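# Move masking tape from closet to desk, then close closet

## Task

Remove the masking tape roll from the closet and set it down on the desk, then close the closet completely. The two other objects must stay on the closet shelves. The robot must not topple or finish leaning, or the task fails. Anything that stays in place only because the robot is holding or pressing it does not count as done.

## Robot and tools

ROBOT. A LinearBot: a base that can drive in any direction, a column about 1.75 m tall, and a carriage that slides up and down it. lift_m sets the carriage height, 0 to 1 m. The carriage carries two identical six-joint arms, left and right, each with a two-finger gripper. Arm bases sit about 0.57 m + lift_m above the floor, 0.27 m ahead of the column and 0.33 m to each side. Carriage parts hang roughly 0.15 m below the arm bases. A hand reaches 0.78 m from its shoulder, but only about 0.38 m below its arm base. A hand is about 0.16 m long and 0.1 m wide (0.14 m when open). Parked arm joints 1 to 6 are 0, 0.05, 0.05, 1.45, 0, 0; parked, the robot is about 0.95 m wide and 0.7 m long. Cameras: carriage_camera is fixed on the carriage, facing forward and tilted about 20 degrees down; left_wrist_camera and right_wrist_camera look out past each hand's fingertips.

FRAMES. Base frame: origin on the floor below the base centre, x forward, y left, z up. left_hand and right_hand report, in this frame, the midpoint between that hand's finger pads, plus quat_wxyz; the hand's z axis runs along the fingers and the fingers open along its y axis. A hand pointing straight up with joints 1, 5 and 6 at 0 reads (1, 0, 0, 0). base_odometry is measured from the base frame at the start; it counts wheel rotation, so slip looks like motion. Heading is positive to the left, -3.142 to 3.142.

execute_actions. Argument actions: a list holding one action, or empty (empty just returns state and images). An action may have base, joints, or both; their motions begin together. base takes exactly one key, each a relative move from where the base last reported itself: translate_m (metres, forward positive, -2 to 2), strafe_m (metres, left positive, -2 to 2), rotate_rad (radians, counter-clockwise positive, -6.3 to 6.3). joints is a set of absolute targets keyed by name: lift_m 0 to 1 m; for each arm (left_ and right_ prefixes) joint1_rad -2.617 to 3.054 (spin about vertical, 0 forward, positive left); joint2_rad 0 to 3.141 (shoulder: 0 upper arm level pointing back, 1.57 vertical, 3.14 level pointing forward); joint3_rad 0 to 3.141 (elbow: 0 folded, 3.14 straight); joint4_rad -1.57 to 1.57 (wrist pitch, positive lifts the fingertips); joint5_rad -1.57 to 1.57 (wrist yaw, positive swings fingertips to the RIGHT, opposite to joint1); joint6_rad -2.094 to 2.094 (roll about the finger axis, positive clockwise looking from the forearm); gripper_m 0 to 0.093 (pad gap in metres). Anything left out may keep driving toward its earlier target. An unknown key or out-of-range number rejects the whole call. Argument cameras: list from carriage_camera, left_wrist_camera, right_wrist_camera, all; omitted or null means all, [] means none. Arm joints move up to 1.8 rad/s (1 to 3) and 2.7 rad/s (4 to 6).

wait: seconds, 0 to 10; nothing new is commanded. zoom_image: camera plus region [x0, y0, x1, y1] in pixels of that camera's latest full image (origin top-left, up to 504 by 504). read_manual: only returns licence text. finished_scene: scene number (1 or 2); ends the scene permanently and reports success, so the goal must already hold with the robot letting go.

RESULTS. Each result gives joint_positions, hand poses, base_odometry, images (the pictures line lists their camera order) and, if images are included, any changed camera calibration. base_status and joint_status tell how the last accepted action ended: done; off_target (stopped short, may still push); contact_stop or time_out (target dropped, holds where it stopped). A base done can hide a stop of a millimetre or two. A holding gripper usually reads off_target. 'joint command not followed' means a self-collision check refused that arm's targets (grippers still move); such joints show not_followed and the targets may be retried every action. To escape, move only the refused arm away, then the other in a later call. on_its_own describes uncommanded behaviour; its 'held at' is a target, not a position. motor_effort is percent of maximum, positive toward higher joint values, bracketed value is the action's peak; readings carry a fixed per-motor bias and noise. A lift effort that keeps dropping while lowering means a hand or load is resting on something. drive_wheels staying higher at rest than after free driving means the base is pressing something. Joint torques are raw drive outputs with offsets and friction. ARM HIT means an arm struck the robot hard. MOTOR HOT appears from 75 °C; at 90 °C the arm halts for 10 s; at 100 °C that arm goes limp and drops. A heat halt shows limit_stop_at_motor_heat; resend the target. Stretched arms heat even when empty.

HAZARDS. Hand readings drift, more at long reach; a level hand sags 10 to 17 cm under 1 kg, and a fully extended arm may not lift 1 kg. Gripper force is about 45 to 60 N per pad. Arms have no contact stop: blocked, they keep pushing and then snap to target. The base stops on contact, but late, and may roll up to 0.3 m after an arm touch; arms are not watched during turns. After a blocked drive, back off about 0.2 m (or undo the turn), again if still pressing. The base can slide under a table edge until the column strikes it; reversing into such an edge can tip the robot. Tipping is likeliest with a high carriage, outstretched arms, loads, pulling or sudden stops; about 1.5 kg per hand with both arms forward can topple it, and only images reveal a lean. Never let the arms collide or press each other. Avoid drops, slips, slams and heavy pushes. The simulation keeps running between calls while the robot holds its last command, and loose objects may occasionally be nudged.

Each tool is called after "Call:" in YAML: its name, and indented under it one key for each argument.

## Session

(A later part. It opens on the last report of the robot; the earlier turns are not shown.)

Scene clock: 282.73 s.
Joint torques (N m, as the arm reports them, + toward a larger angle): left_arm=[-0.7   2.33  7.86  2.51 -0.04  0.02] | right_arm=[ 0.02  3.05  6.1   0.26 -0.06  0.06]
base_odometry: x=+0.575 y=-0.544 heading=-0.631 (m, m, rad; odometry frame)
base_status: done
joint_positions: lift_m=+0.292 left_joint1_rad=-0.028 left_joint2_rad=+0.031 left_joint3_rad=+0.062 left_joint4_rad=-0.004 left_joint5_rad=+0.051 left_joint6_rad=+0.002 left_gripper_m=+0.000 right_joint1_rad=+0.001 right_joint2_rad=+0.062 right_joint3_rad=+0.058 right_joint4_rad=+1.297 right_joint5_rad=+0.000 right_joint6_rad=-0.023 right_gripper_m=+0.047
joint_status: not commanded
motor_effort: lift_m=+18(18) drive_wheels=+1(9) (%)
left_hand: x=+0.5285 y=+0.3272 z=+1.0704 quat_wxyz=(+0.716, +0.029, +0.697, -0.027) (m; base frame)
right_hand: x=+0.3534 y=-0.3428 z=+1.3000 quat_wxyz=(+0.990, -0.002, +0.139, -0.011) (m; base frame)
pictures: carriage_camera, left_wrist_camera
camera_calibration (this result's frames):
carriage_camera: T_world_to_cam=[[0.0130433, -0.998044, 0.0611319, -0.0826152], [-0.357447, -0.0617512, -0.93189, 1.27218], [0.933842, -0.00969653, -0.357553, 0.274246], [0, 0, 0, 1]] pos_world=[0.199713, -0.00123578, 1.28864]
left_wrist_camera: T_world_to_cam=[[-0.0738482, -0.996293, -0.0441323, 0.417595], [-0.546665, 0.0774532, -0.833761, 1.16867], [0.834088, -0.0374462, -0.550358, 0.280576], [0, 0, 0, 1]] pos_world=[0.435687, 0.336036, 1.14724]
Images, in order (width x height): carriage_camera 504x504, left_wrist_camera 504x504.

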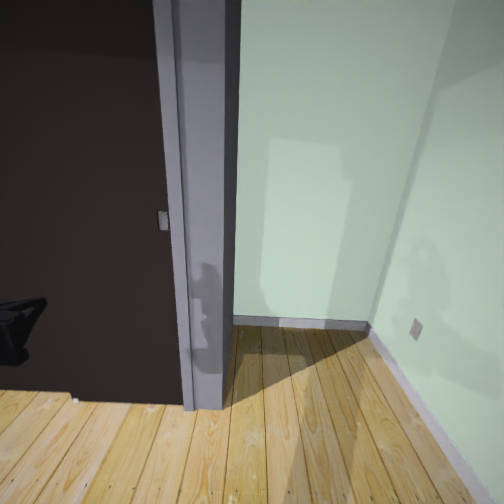

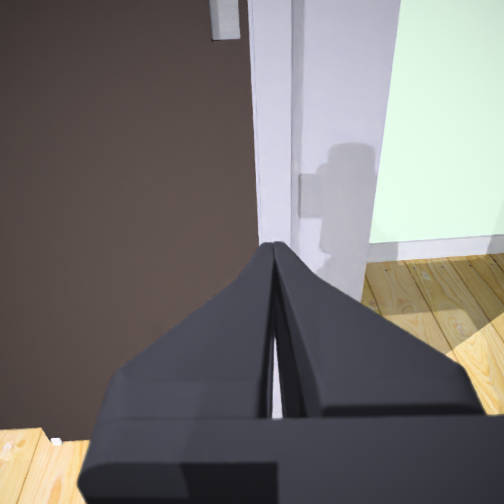

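Call:
execute_actions:
  actions:
    - {"base":{"rotate_rad":0.75},"joints":{"left_joint1_rad":0,"left_joint4_rad":1.45,"left_joint5_rad":0}}
  cameras: ["carriage_camera"]

Call:
zoom_image:
  camera: "carriage_camera"
  region: [150, 100, 450, 400]

Call:
execute_actions:
  actions:
    - {"base":{"rotate_rad":2.1}}
  cameras: ["carriage_camera"]

Scene clock: 288.63 s.
Joint torques (N m, as the arm reports them, + toward a larger angle): left_arm=[ 0.58  4.01  6.02 -0.1  -0.04  0.01] | right_arm=[ 0.22  3.11  6.25  0.26 -0.02  0.06]
base_odometry: x=+0.575 y=-0.544 heading=+0.118 (m, m, rad; odometry frame)
base_status: done
joint_positions: lift_m=+0.292 left_joint1_rad=-0.006 left_joint2_rad=+0.031 left_joint3_rad=+0.062 left_joint4_rad=+1.448 left_joint5_rad=+0.007 left_joint6_rad=+0.002 left_gripper_m=+0.000 right_joint1_rad=+0.001 right_joint2_rad=+0.062 right_joint3_rad=+0.058 right_joint4_rad=+1.297 right_joint5_rad=+0.000 right_joint6_rad=-0.023 right_gripper_m=+0.047
joint_status: all done
motor_effort: lift_m=+18(18) drive_wheels=+5(11) (%)
left_hand: x=+0.3058 y=+0.3415 z=+1.3086 quat_wxyz=(+0.999, +0.004, +0.046, -0.002) (m; base frame)
right_hand: x=+0.3534 y=-0.3428 z=+1.3000 quat_wxyz=(+0.990, -0.002, +0.139, -0.011) (m; base frame)
pictures: carriage_camera
camera_calibration (this result's frames):
carriage_camera: T_world_to_cam=[[0.0130433, -0.998044, 0.0611319, -0.0826152], [-0.357447, -0.0617512, -0.93189, 1.27218], [0.933842, -0.00969653, -0.357553, 0.274245], [0, 0, 0, 1]] pos_world=[0.199713, -0.00123578, 1.28864]
Images, in order (width x height): carriage_camera 504x504.

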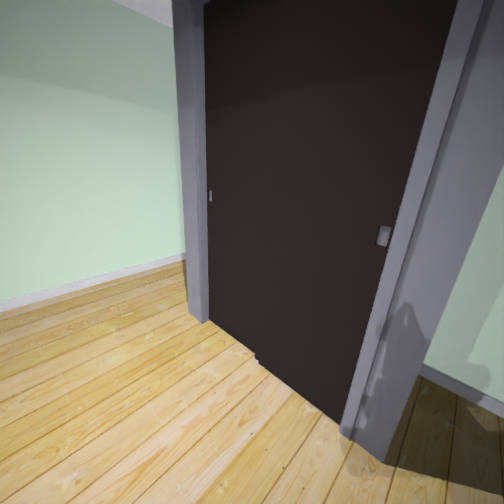

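Region (150, 100, 450, 400) of carriage_camera's 504x504 image, scaled by 1.680, with more detail than that image has.

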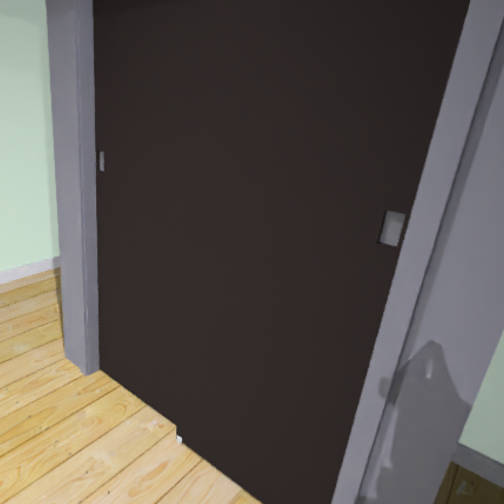

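Scene clock: 292.17 s.
Joint torques (N m, as the arm reports them, + toward a larger angle): left_arm=[ 0.59  4.01  6.12 -0.1  -0.01  0.02] | right_arm=[ 0.15  3.15  6.25  0.3  -0.05  0.05]
base_odometry: x=+0.575 y=-0.544 heading=+2.218 (m, m, rad; odometry frame)
base_status: done
joint_positions: lift_m=+0.292 left_joint1_rad=-0.006 left_joint2_rad=+0.031 left_joint3_rad=+0.062 left_joint4_rad=+1.448 left_joint5_rad=+0.006 left_joint6_rad=+0.002 left_gripper_m=+0.000 right_joint1_rad=+0.001 right_joint2_rad=+0.062 right_joint3_rad=+0.058 right_joint4_rad=+1.294 right_joint5_rad=+0.000 right_joint6_rad=-0.023 right_gripper_m=+0.047
joint_status: not commanded
motor_effort: lift_m=+18(18) drive_wheels=+5(11) (%)
left_hand: x=+0.3058 y=+0.3416 z=+1.3086 quat_wxyz=(+0.999, +0.003, +0.046, -0.002) (m; base frame)
right_hand: x=+0.3540 y=-0.3428 z=+1.2998 quat_wxyz=(+0.990, -0.002, +0.140, -0.011) (m; base frame)
pictures: carriage_camera
camera_calibration (this result's frames):
carriage_camera: T_world_to_cam=[[0.0130433, -0.998044, 0.0611319, -0.0826152], [-0.357447, -0.0617512, -0.93189, 1.27218], [0.933842, -0.00969653, -0.357553, 0.274245], [0, 0, 0, 1]] pos_world=[0.199713, -0.00123578, 1.28864]
Images, in order (width x height): carriage_camera 504x504.

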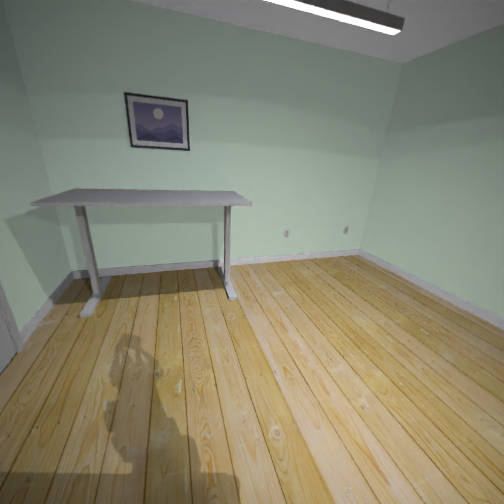

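Call:
execute_actions:
  actions:
    - {"base":{"rotate_rad":0.29},"joints":{"right_joint2_rad":0.6,"right_joint3_rad":0.6,"right_joint4_rad":0.0}}
  cameras: ["carriage_camera"]

Call:
execute_actions:
  actions:
    - {"base":{"translate_m":1.5},"joints":{"lift_m":0.22,"right_joint2_rad":1.6,"right_joint3_rad":1.6,"right_joint4_rad":-0.61}}
  cameras: ["carriage_camera","right_wrist_camera"]

Scene clock: 309.47 s.
Joint torques (N m, as the arm reports them, + toward a larger angle): left_arm=[ 0.62  4.12  5.81 -0.15 -0.03  0.02] | right_arm=[ 0.24  0.86 10.71  2.6  -0.09  0.01]
base_odometry: x=+0.575 y=-0.544 heading=+2.507 (m, m, rad; odometry frame)
base_status: done
joint_positions: lift_m=+0.292 left_joint1_rad=-0.006 left_joint2_rad=+0.031 left_joint3_rad=+0.062 left_joint4_rad=+1.448 left_joint5_rad=+0.006 left_joint6_rad=+0.002 left_gripper_m=+0.000 right_joint1_rad=+0.001 right_joint2_rad=+0.596 right_joint3_rad=+0.578 right_joint4_rad=-0.011 right_joint5_rad=+0.001 right_joint6_rad=-0.023 right_gripper_m=+0.047
joint_status: all done
motor_effort: lift_m=+18(18) drive_wheels=+5(10) (%)
left_hand: x=+0.3058 y=+0.3416 z=+1.3086 quat_wxyz=(+0.999, +0.003, +0.046, -0.002) (m; base frame)
right_hand: x=+0.5775 y=-0.3427 z=+1.1847 quat_wxyz=(+0.697, -0.008, +0.717, -0.008) (m; base frame)
pictures: carriage_camera
camera_calibration (this result's frames):
carriage_camera: T_world_to_cam=[[0.0130433, -0.998044, 0.0611319, -0.082614], [-0.357447, -0.0617512, -0.93189, 1.27216], [0.933842, -0.00969653, -0.357553, 0.274238], [0, 0, 0, 1]] pos_world=[0.199713, -0.00123578, 1.28862]
Images, in order (width x height): carriage_camera 504x504.

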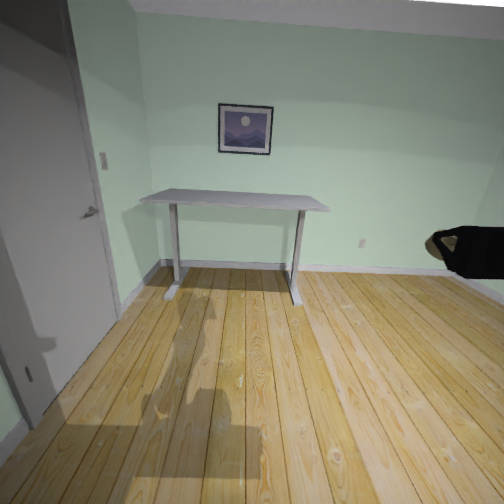

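Scene clock: 314.87 s.
Joint torques (N m, as the arm reports them, + toward a larger angle): left_arm=[ 0.63  3.99  6.   -0.15  0.01  0.02] | right_arm=[ 0.16 -8.63 10.6   2.32 -0.06  0.05]
base_odometry: x=-0.635 y=+0.343 heading=+2.508 (m, m, rad; odometry frame)
base_status: done
joint_positions: lift_m=+0.220 left_joint1_rad=-0.006 left_joint2_rad=+0.031 left_joint3_rad=+0.062 left_joint4_rad=+1.450 left_joint5_rad=+0.005 left_joint6_rad=+0.002 left_gripper_m=+0.000 right_joint1_rad=+0.001 right_joint2_rad=+1.596 right_joint3_rad=+1.577 right_joint4_rad=-0.613 right_joint5_rad=+0.001 right_joint6_rad=-0.023 right_gripper_m=+0.047
joint_status: all done
motor_effort: lift_m=+18(17) drive_wheels=-5(18) (%)
left_hand: x=+0.3053 y=+0.3418 z=+1.2367 quat_wxyz=(+0.999, +0.003, +0.045, -0.002) (m; base frame)
right_hand: x=+0.7552 y=-0.3425 z=+1.0900 quat_wxyz=(+0.452, -0.011, +0.892, -0.005) (m; base frame)
pictures: carriage_camera, right_wrist_camera
camera_calibration (this result's frames):
carriage_camera: T_world_to_cam=[[0.0130433, -0.998044, 0.0611319, -0.0782109], [-0.357447, -0.0617512, -0.93189, 1.20504], [0.933842, -0.00969653, -0.357553, 0.248485], [0, 0, 0, 1]] pos_world=[0.199713, -0.00123578, 1.21659]
right_wrist_camera: T_world_to_cam=[[-0.00855168, -0.999568, -0.0281217, -0.299169], [-0.95568, 0.016446, -0.293946, 1.05379], [0.294282, 0.0243616, -0.955408, 0.955079], [0, 0, 0, 1]] pos_world=[0.72347, -0.339638, 1.21384]
Images, in order (width x height): carriage_camera 504x504, right_wrist_camera 504x504.

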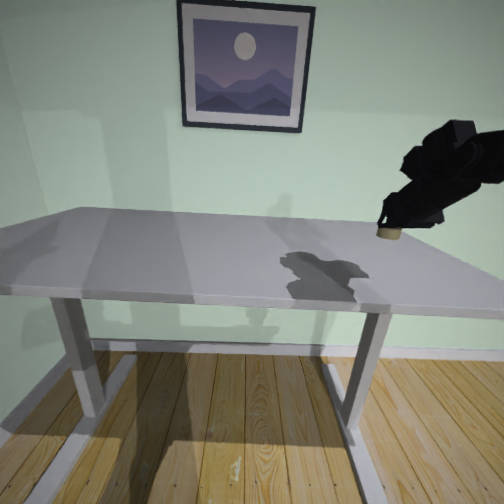

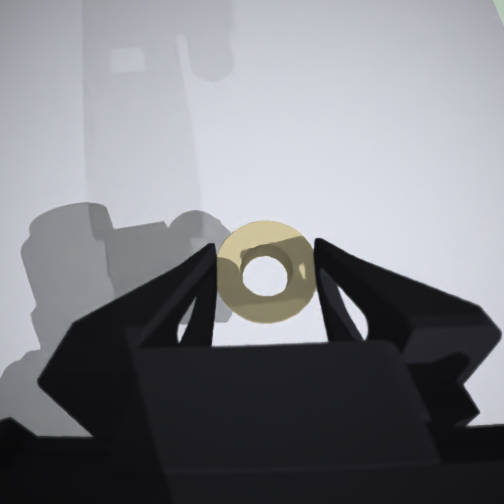

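Call:
execute_actions:
  actions:
    - {"base":{"translate_m":0.1},"joints":{"lift_m":0.145}}
  cameras: ["carriage_camera","right_wrist_camera"]

Call:
zoom_image:
  camera: "carriage_camera"
  region: [320, 180, 440, 300]

Scene clock: 324.07 s.
Joint torques (N m, as the arm reports them, + toward a larger angle): left_arm=[ 0.57  4.11  5.93 -0.13  0.    0.02] | right_arm=[ 0.13 -8.74  9.8   2.41 -0.07  0.01]
base_odometry: x=-0.715 y=+0.402 heading=+2.510 (m, m, rad; odometry frame)
base_status: done
joint_positions: lift_m=+0.145 left_joint1_rad=-0.006 left_joint2_rad=+0.031 left_joint3_rad=+0.062 left_joint4_rad=+1.451 left_joint5_rad=+0.004 left_joint6_rad=+0.002 left_gripper_m=+0.000 right_joint1_rad=+0.001 right_joint2_rad=+1.596 right_joint3_rad=+1.589 right_joint4_rad=-0.626 right_joint5_rad=+0.000 right_joint6_rad=-0.023 right_gripper_m=+0.047
joint_status: all done
motor_effort: lift_m=+19(21) drive_wheels=+6(13) (%)
left_hand: x=+0.3050 y=+0.3420 z=+1.1617 quat_wxyz=(+0.999, +0.002, +0.044, -0.002) (m; base frame)
right_hand: x=+0.7543 y=-0.3425 z=+1.0176 quat_wxyz=(+0.452, -0.011, +0.892, -0.005) (m; base frame)
pictures: carriage_camera, right_wrist_camera
camera_calibration (this result's frames):
carriage_camera: T_world_to_cam=[[0.0130433, -0.998044, 0.0611319, -0.0736252], [-0.357447, -0.0617512, -0.93189, 1.13514], [0.933842, -0.00969653, -0.357553, 0.221664], [0, 0, 0, 1]] pos_world=[0.199713, -0.00123578, 1.14158]
right_wrist_camera: T_world_to_cam=[[-0.00827656, -0.999564, -0.0283365, -0.301133], [-0.956021, 0.016218, -0.292849, 1.03079], [0.293181, 0.0246666, -0.955739, 0.887487], [0, 0, 0, 1]] pos_world=[0.722773, -0.339611, 1.14154]
Images, in order (width x height): carriage_camera 504x504, right_wrist_camera 504x504.

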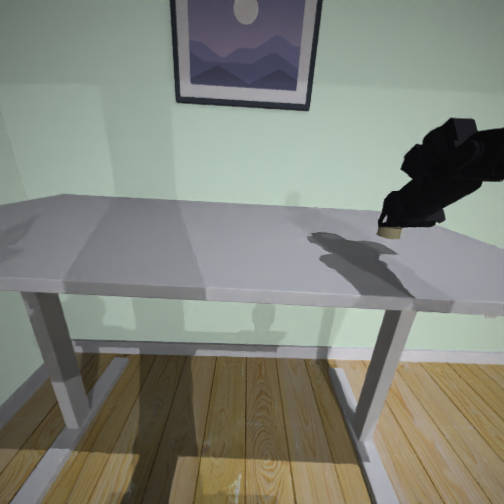

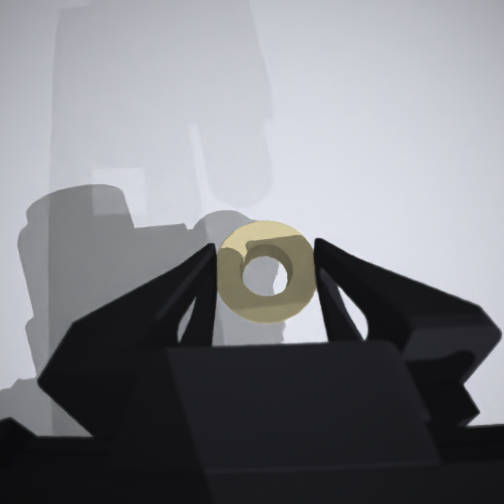

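Region (320, 180, 440, 300) of carriage_camera's 504x504 image, scaled by 4.200, with more detail than that image has.

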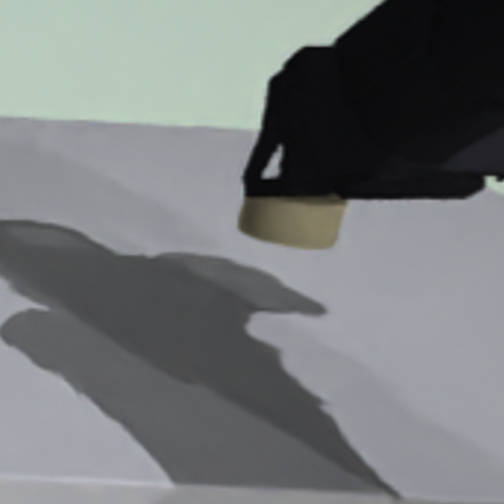

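Call:
execute_actions:
  actions:
    - {"joints":{"lift_m":0.123}}
  cameras: ["carriage_camera","right_wrist_camera"]

Call:
zoom_image:
  camera: "carriage_camera"
  region: [320, 180, 440, 300]

Scene clock: 334.70 s.
Joint torques (N m, as the arm reports them, + toward a larger angle): left_arm=[ 0.55  4.1   5.93 -0.18  0.01  0.  ] | right_arm=[ 0.27 -9.42  9.67  2.47 -0.06  0.01]
base_odometry: x=-0.715 y=+0.402 heading=+2.510 (m, m, rad; odometry frame)
base_status: not commanded
joint_positions: lift_m=+0.123 left_joint1_rad=-0.006 left_joint2_rad=+0.031 left_joint3_rad=+0.062 left_joint4_rad=+1.451 left_joint5_rad=+0.004 left_joint6_rad=+0.002 left_gripper_m=+0.000 right_joint1_rad=+0.001 right_joint2_rad=+1.601 right_joint3_rad=+1.589 right_joint4_rad=-0.624 right_joint5_rad=+0.000 right_joint6_rad=-0.023 right_gripper_m=+0.047
joint_status: all done
motor_effort: lift_m=+19(20) drive_wheels=-6(6) (%)
left_hand: x=+0.3051 y=+0.3420 z=+1.1396 quat_wxyz=(+0.999, +0.002, +0.044, -0.002) (m; base frame)
right_hand: x=+0.7555 y=-0.3425 z=+0.9937 quat_wxyz=(+0.450, -0.011, +0.893, -0.005) (m; base frame)
pictures: carriage_camera, right_wrist_camera
camera_calibration (this result's frames):
carriage_camera: T_world_to_cam=[[0.0130433, -0.998044, 0.0611319, -0.0722794], [-0.357447, -0.0617512, -0.93189, 1.11462], [0.933842, -0.00969653, -0.357553, 0.213792], [0, 0, 0, 1]] pos_world=[0.199713, -0.00123578, 1.11957]
right_wrist_camera: T_world_to_cam=[[-0.00836299, -0.999564, -0.0283082, -0.301762], [-0.956911, 0.0162171, -0.28993, 1.02267], [0.290262, 0.0246638, -0.956629, 0.867423], [0, 0, 0, 1]] pos_world=[0.724301, -0.339609, 1.11776]
Images, in order (width x height): carriage_camera 504x504, right_wrist_camera 504x504.

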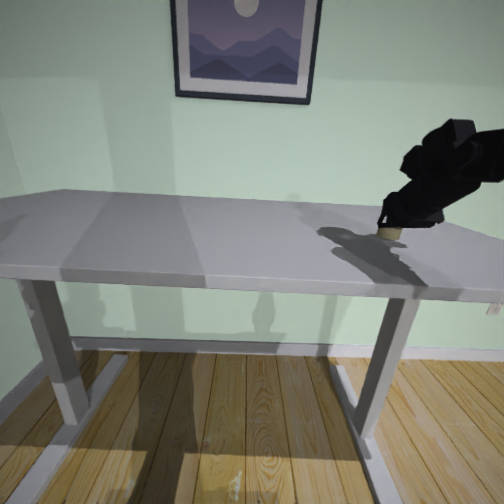

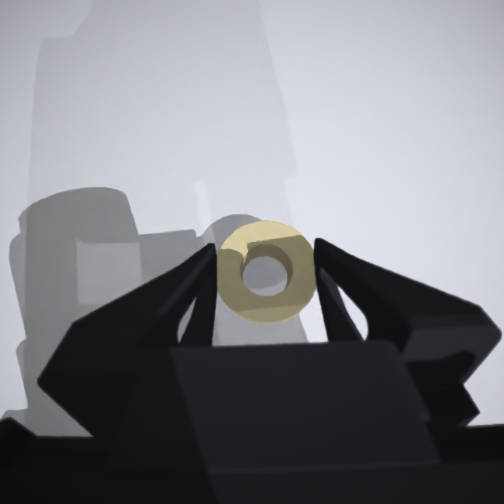

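Region (320, 180, 440, 300) of carriage_camera's 504x504 image, scaled by 4.200, with more detail than that image has.

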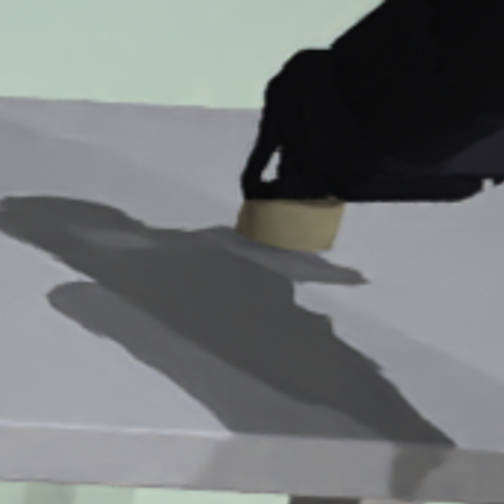

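Call:
execute_actions:
  actions:
    - {"joints":{"lift_m":0.113}}
  cameras: ["carriage_camera","right_wrist_camera"]

Call:
zoom_image:
  camera: "carriage_camera"
  region: [350, 200, 430, 280]

Scene clock: 338.87 s.
Joint torques (N m, as the arm reports them, + toward a larger angle): left_arm=[ 0.49  4.    6.04 -0.15  0.02  0.  ] | right_arm=[ 0.06 -9.2   9.69  2.3  -0.02  0.07]
base_odometry: x=-0.715 y=+0.402 heading=+2.510 (m, m, rad; odometry frame)
base_status: not commanded
joint_positions: lift_m=+0.113 left_joint1_rad=-0.006 left_joint2_rad=+0.031 left_joint3_rad=+0.062 left_joint4_rad=+1.450 left_joint5_rad=+0.004 left_joint6_rad=+0.002 left_gripper_m=+0.000 right_joint1_rad=+0.001 right_joint2_rad=+1.601 right_joint3_rad=+1.589 right_joint4_rad=-0.612 right_joint5_rad=+0.000 right_joint6_rad=-0.024 right_gripper_m=+0.047
joint_status: all done
motor_effort: lift_m=+19(23) drive_wheels=+7(6) (%)
left_hand: x=+0.3052 y=+0.3420 z=+1.1296 quat_wxyz=(+0.999, +0.002, +0.045, -0.002) (m; base frame)
right_hand: x=+0.7573 y=-0.3425 z=+0.9862 quat_wxyz=(+0.456, -0.011, +0.890, -0.005) (m; base frame)
pictures: carriage_camera, right_wrist_camera
camera_calibration (this result's frames):
carriage_camera: T_world_to_cam=[[0.0130433, -0.998044, 0.0611319, -0.0716683], [-0.357447, -0.0617512, -0.93189, 1.10531], [0.933842, -0.00969653, -0.357553, 0.210218], [0, 0, 0, 1]] pos_world=[0.199713, -0.00123578, 1.10957]
right_wrist_camera: T_world_to_cam=[[-0.00778309, -0.999574, -0.0281138, -0.302592], [-0.953189, 0.0159147, -0.301958, 1.03118], [0.302277, 0.0244476, -0.952907, 0.846879], [0, 0, 0, 1]] pos_world=[0.724566, -0.339578, 1.10986]
Images, in order (width x height): carriage_camera 504x504, right_wrist_camera 504x504.

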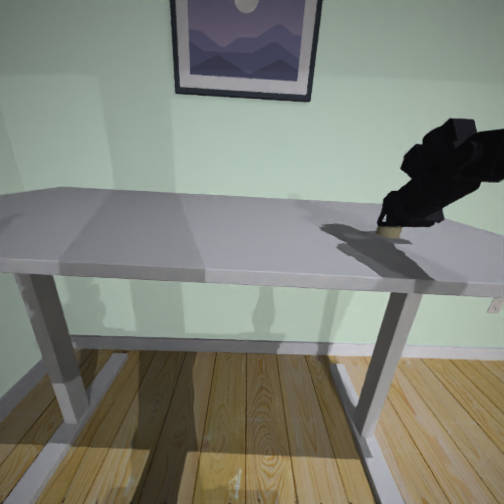

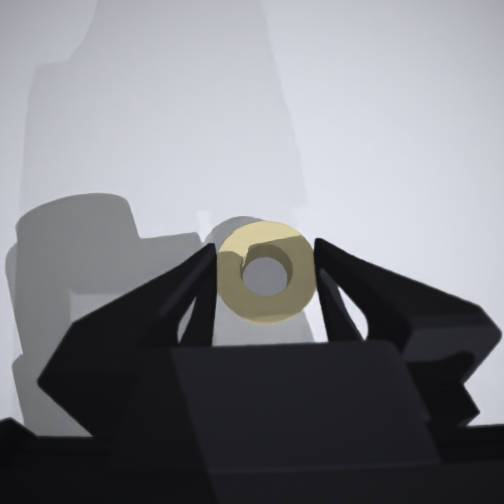

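Region (350, 200, 430, 280) of carriage_camera's 504x504 image, scaled by 6.300, with more detail than that image has.

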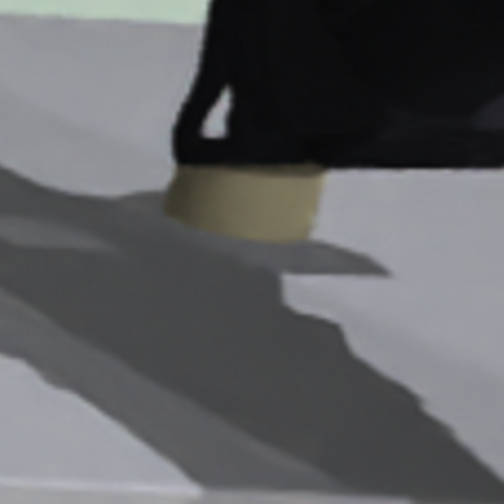

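Contact made (joint 4 deflected). Release and lift away.

Call:
execute_actions:
  actions:
    - {"joints":{"right_gripper_m":0.085}}
  cameras: ["right_wrist_camera"]

Call:
execute_actions:
  actions:
    - {"joints":{"lift_m":0.18}}
  cameras: ["carriage_camera","right_wrist_camera"]

Scene clock: 341.33 s.
Joint torques (N m, as the arm reports them, + toward a larger angle): left_arm=[ 0.58  4.13  5.96 -0.14  0.02  0.02] | right_arm=[ 0.01 -9.4   9.67  2.26 -0.06  0.09]
base_odometry: x=-0.715 y=+0.402 heading=+2.510 (m, m, rad; odometry frame)
base_status: not commanded
joint_positions: lift_m=+0.113 left_joint1_rad=-0.006 left_joint2_rad=+0.031 left_joint3_rad=+0.062 left_joint4_rad=+1.450 left_joint5_rad=+0.004 left_joint6_rad=+0.002 left_gripper_m=+0.000 right_joint1_rad=+0.001 right_joint2_rad=+1.601 right_joint3_rad=+1.589 right_joint4_rad=-0.612 right_joint5_rad=+0.000 right_joint6_rad=-0.024 right_gripper_m=+0.085
joint_status: all done
motor_effort: lift_m=+19(19) drive_wheels=+6(6) (%)
left_hand: x=+0.3052 y=+0.3420 z=+1.1296 quat_wxyz=(+0.999, +0.002, +0.045, -0.002) (m; base frame)
right_hand: x=+0.7573 y=-0.3425 z=+0.9862 quat_wxyz=(+0.456, -0.011, +0.890, -0.005) (m; base frame)
pictures: right_wrist_camera
camera_calibration (this result's frames):
right_wrist_camera: T_world_to_cam=[[-0.00778309, -0.999574, -0.0281138, -0.302592], [-0.953189, 0.0159147, -0.301958, 1.03118], [0.302277, 0.0244476, -0.952907, 0.846879], [0, 0, 0, 1]] pos_world=[0.724566, -0.339578, 1.10986]
Images, in order (width x height): right_wrist_camera 504x504.

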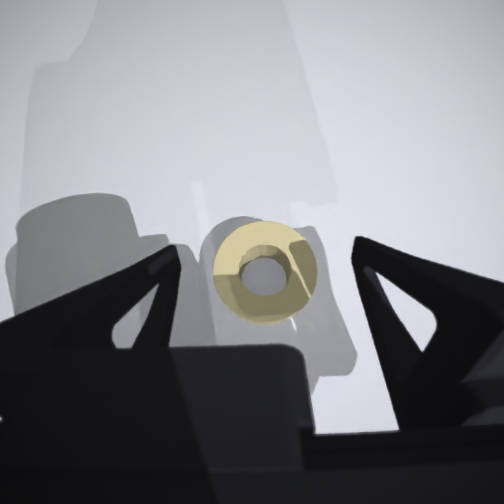

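Scene clock: 342.13 s.
Joint torques (N m, as the arm reports them, + toward a larger angle): left_arm=[ 0.42  4.03  5.92 -0.19  0.    0.  ] | right_arm=[ 0.15 -9.11  9.57  2.26 -0.13  0.07]
base_odometry: x=-0.715 y=+0.402 heading=+2.510 (m, m, rad; odometry frame)
base_status: not commanded
joint_positions: lift_m=+0.180 left_joint1_rad=-0.006 left_joint2_rad=+0.031 left_joint3_rad=+0.062 left_joint4_rad=+1.450 left_joint5_rad=+0.003 left_joint6_rad=+0.002 left_gripper_m=+0.000 right_joint1_rad=+0.001 right_joint2_rad=+1.601 right_joint3_rad=+1.589 right_joint4_rad=-0.611 right_joint5_rad=+0.000 right_joint6_rad=-0.024 right_gripper_m=+0.085
joint_status: all done
motor_effort: lift_m=+18(22) drive_wheels=+6(7) (%)
left_hand: x=+0.3052 y=+0.3421 z=+1.1968 quat_wxyz=(+0.999, +0.002, +0.045, -0.002) (m; base frame)
right_hand: x=+0.7574 y=-0.3425 z=+1.0534 quat_wxyz=(+0.456, -0.011, +0.890, -0.005) (m; base frame)
pictures: carriage_camera, right_wrist_camera
camera_calibration (this result's frames):
carriage_camera: T_world_to_cam=[[0.0130433, -0.998044, 0.0611319, -0.0757715], [-0.357447, -0.0617512, -0.93189, 1.16786], [0.933842, -0.00969653, -0.357553, 0.234217], [0, 0, 0, 1]] pos_world=[0.199713, -0.00123578, 1.17669]
right_wrist_camera: T_world_to_cam=[[-0.00777236, -0.999574, -0.0281172, -0.300707], [-0.953073, 0.0159148, -0.302321, 1.05182], [0.30264, 0.024448, -0.952791, 0.910498], [0, 0, 0, 1]] pos_world=[0.724574, -0.339578, 1.17705]
Images, in order (width x height): carriage_camera 504x504, right_wrist_camera 504x504.

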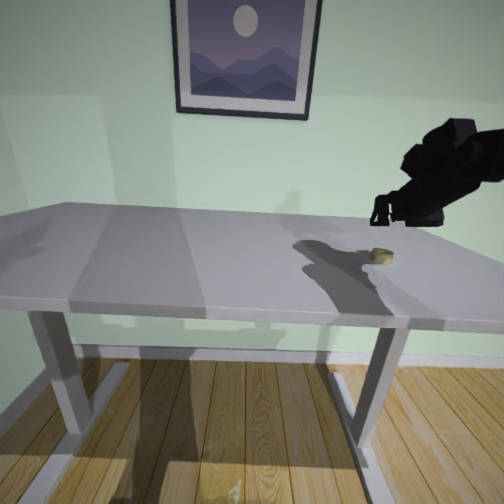

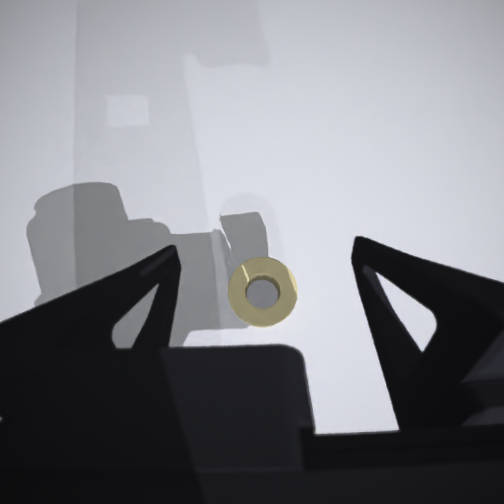

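Call:
finished_scene:
  scene: 1

The scene is finished: the task was done.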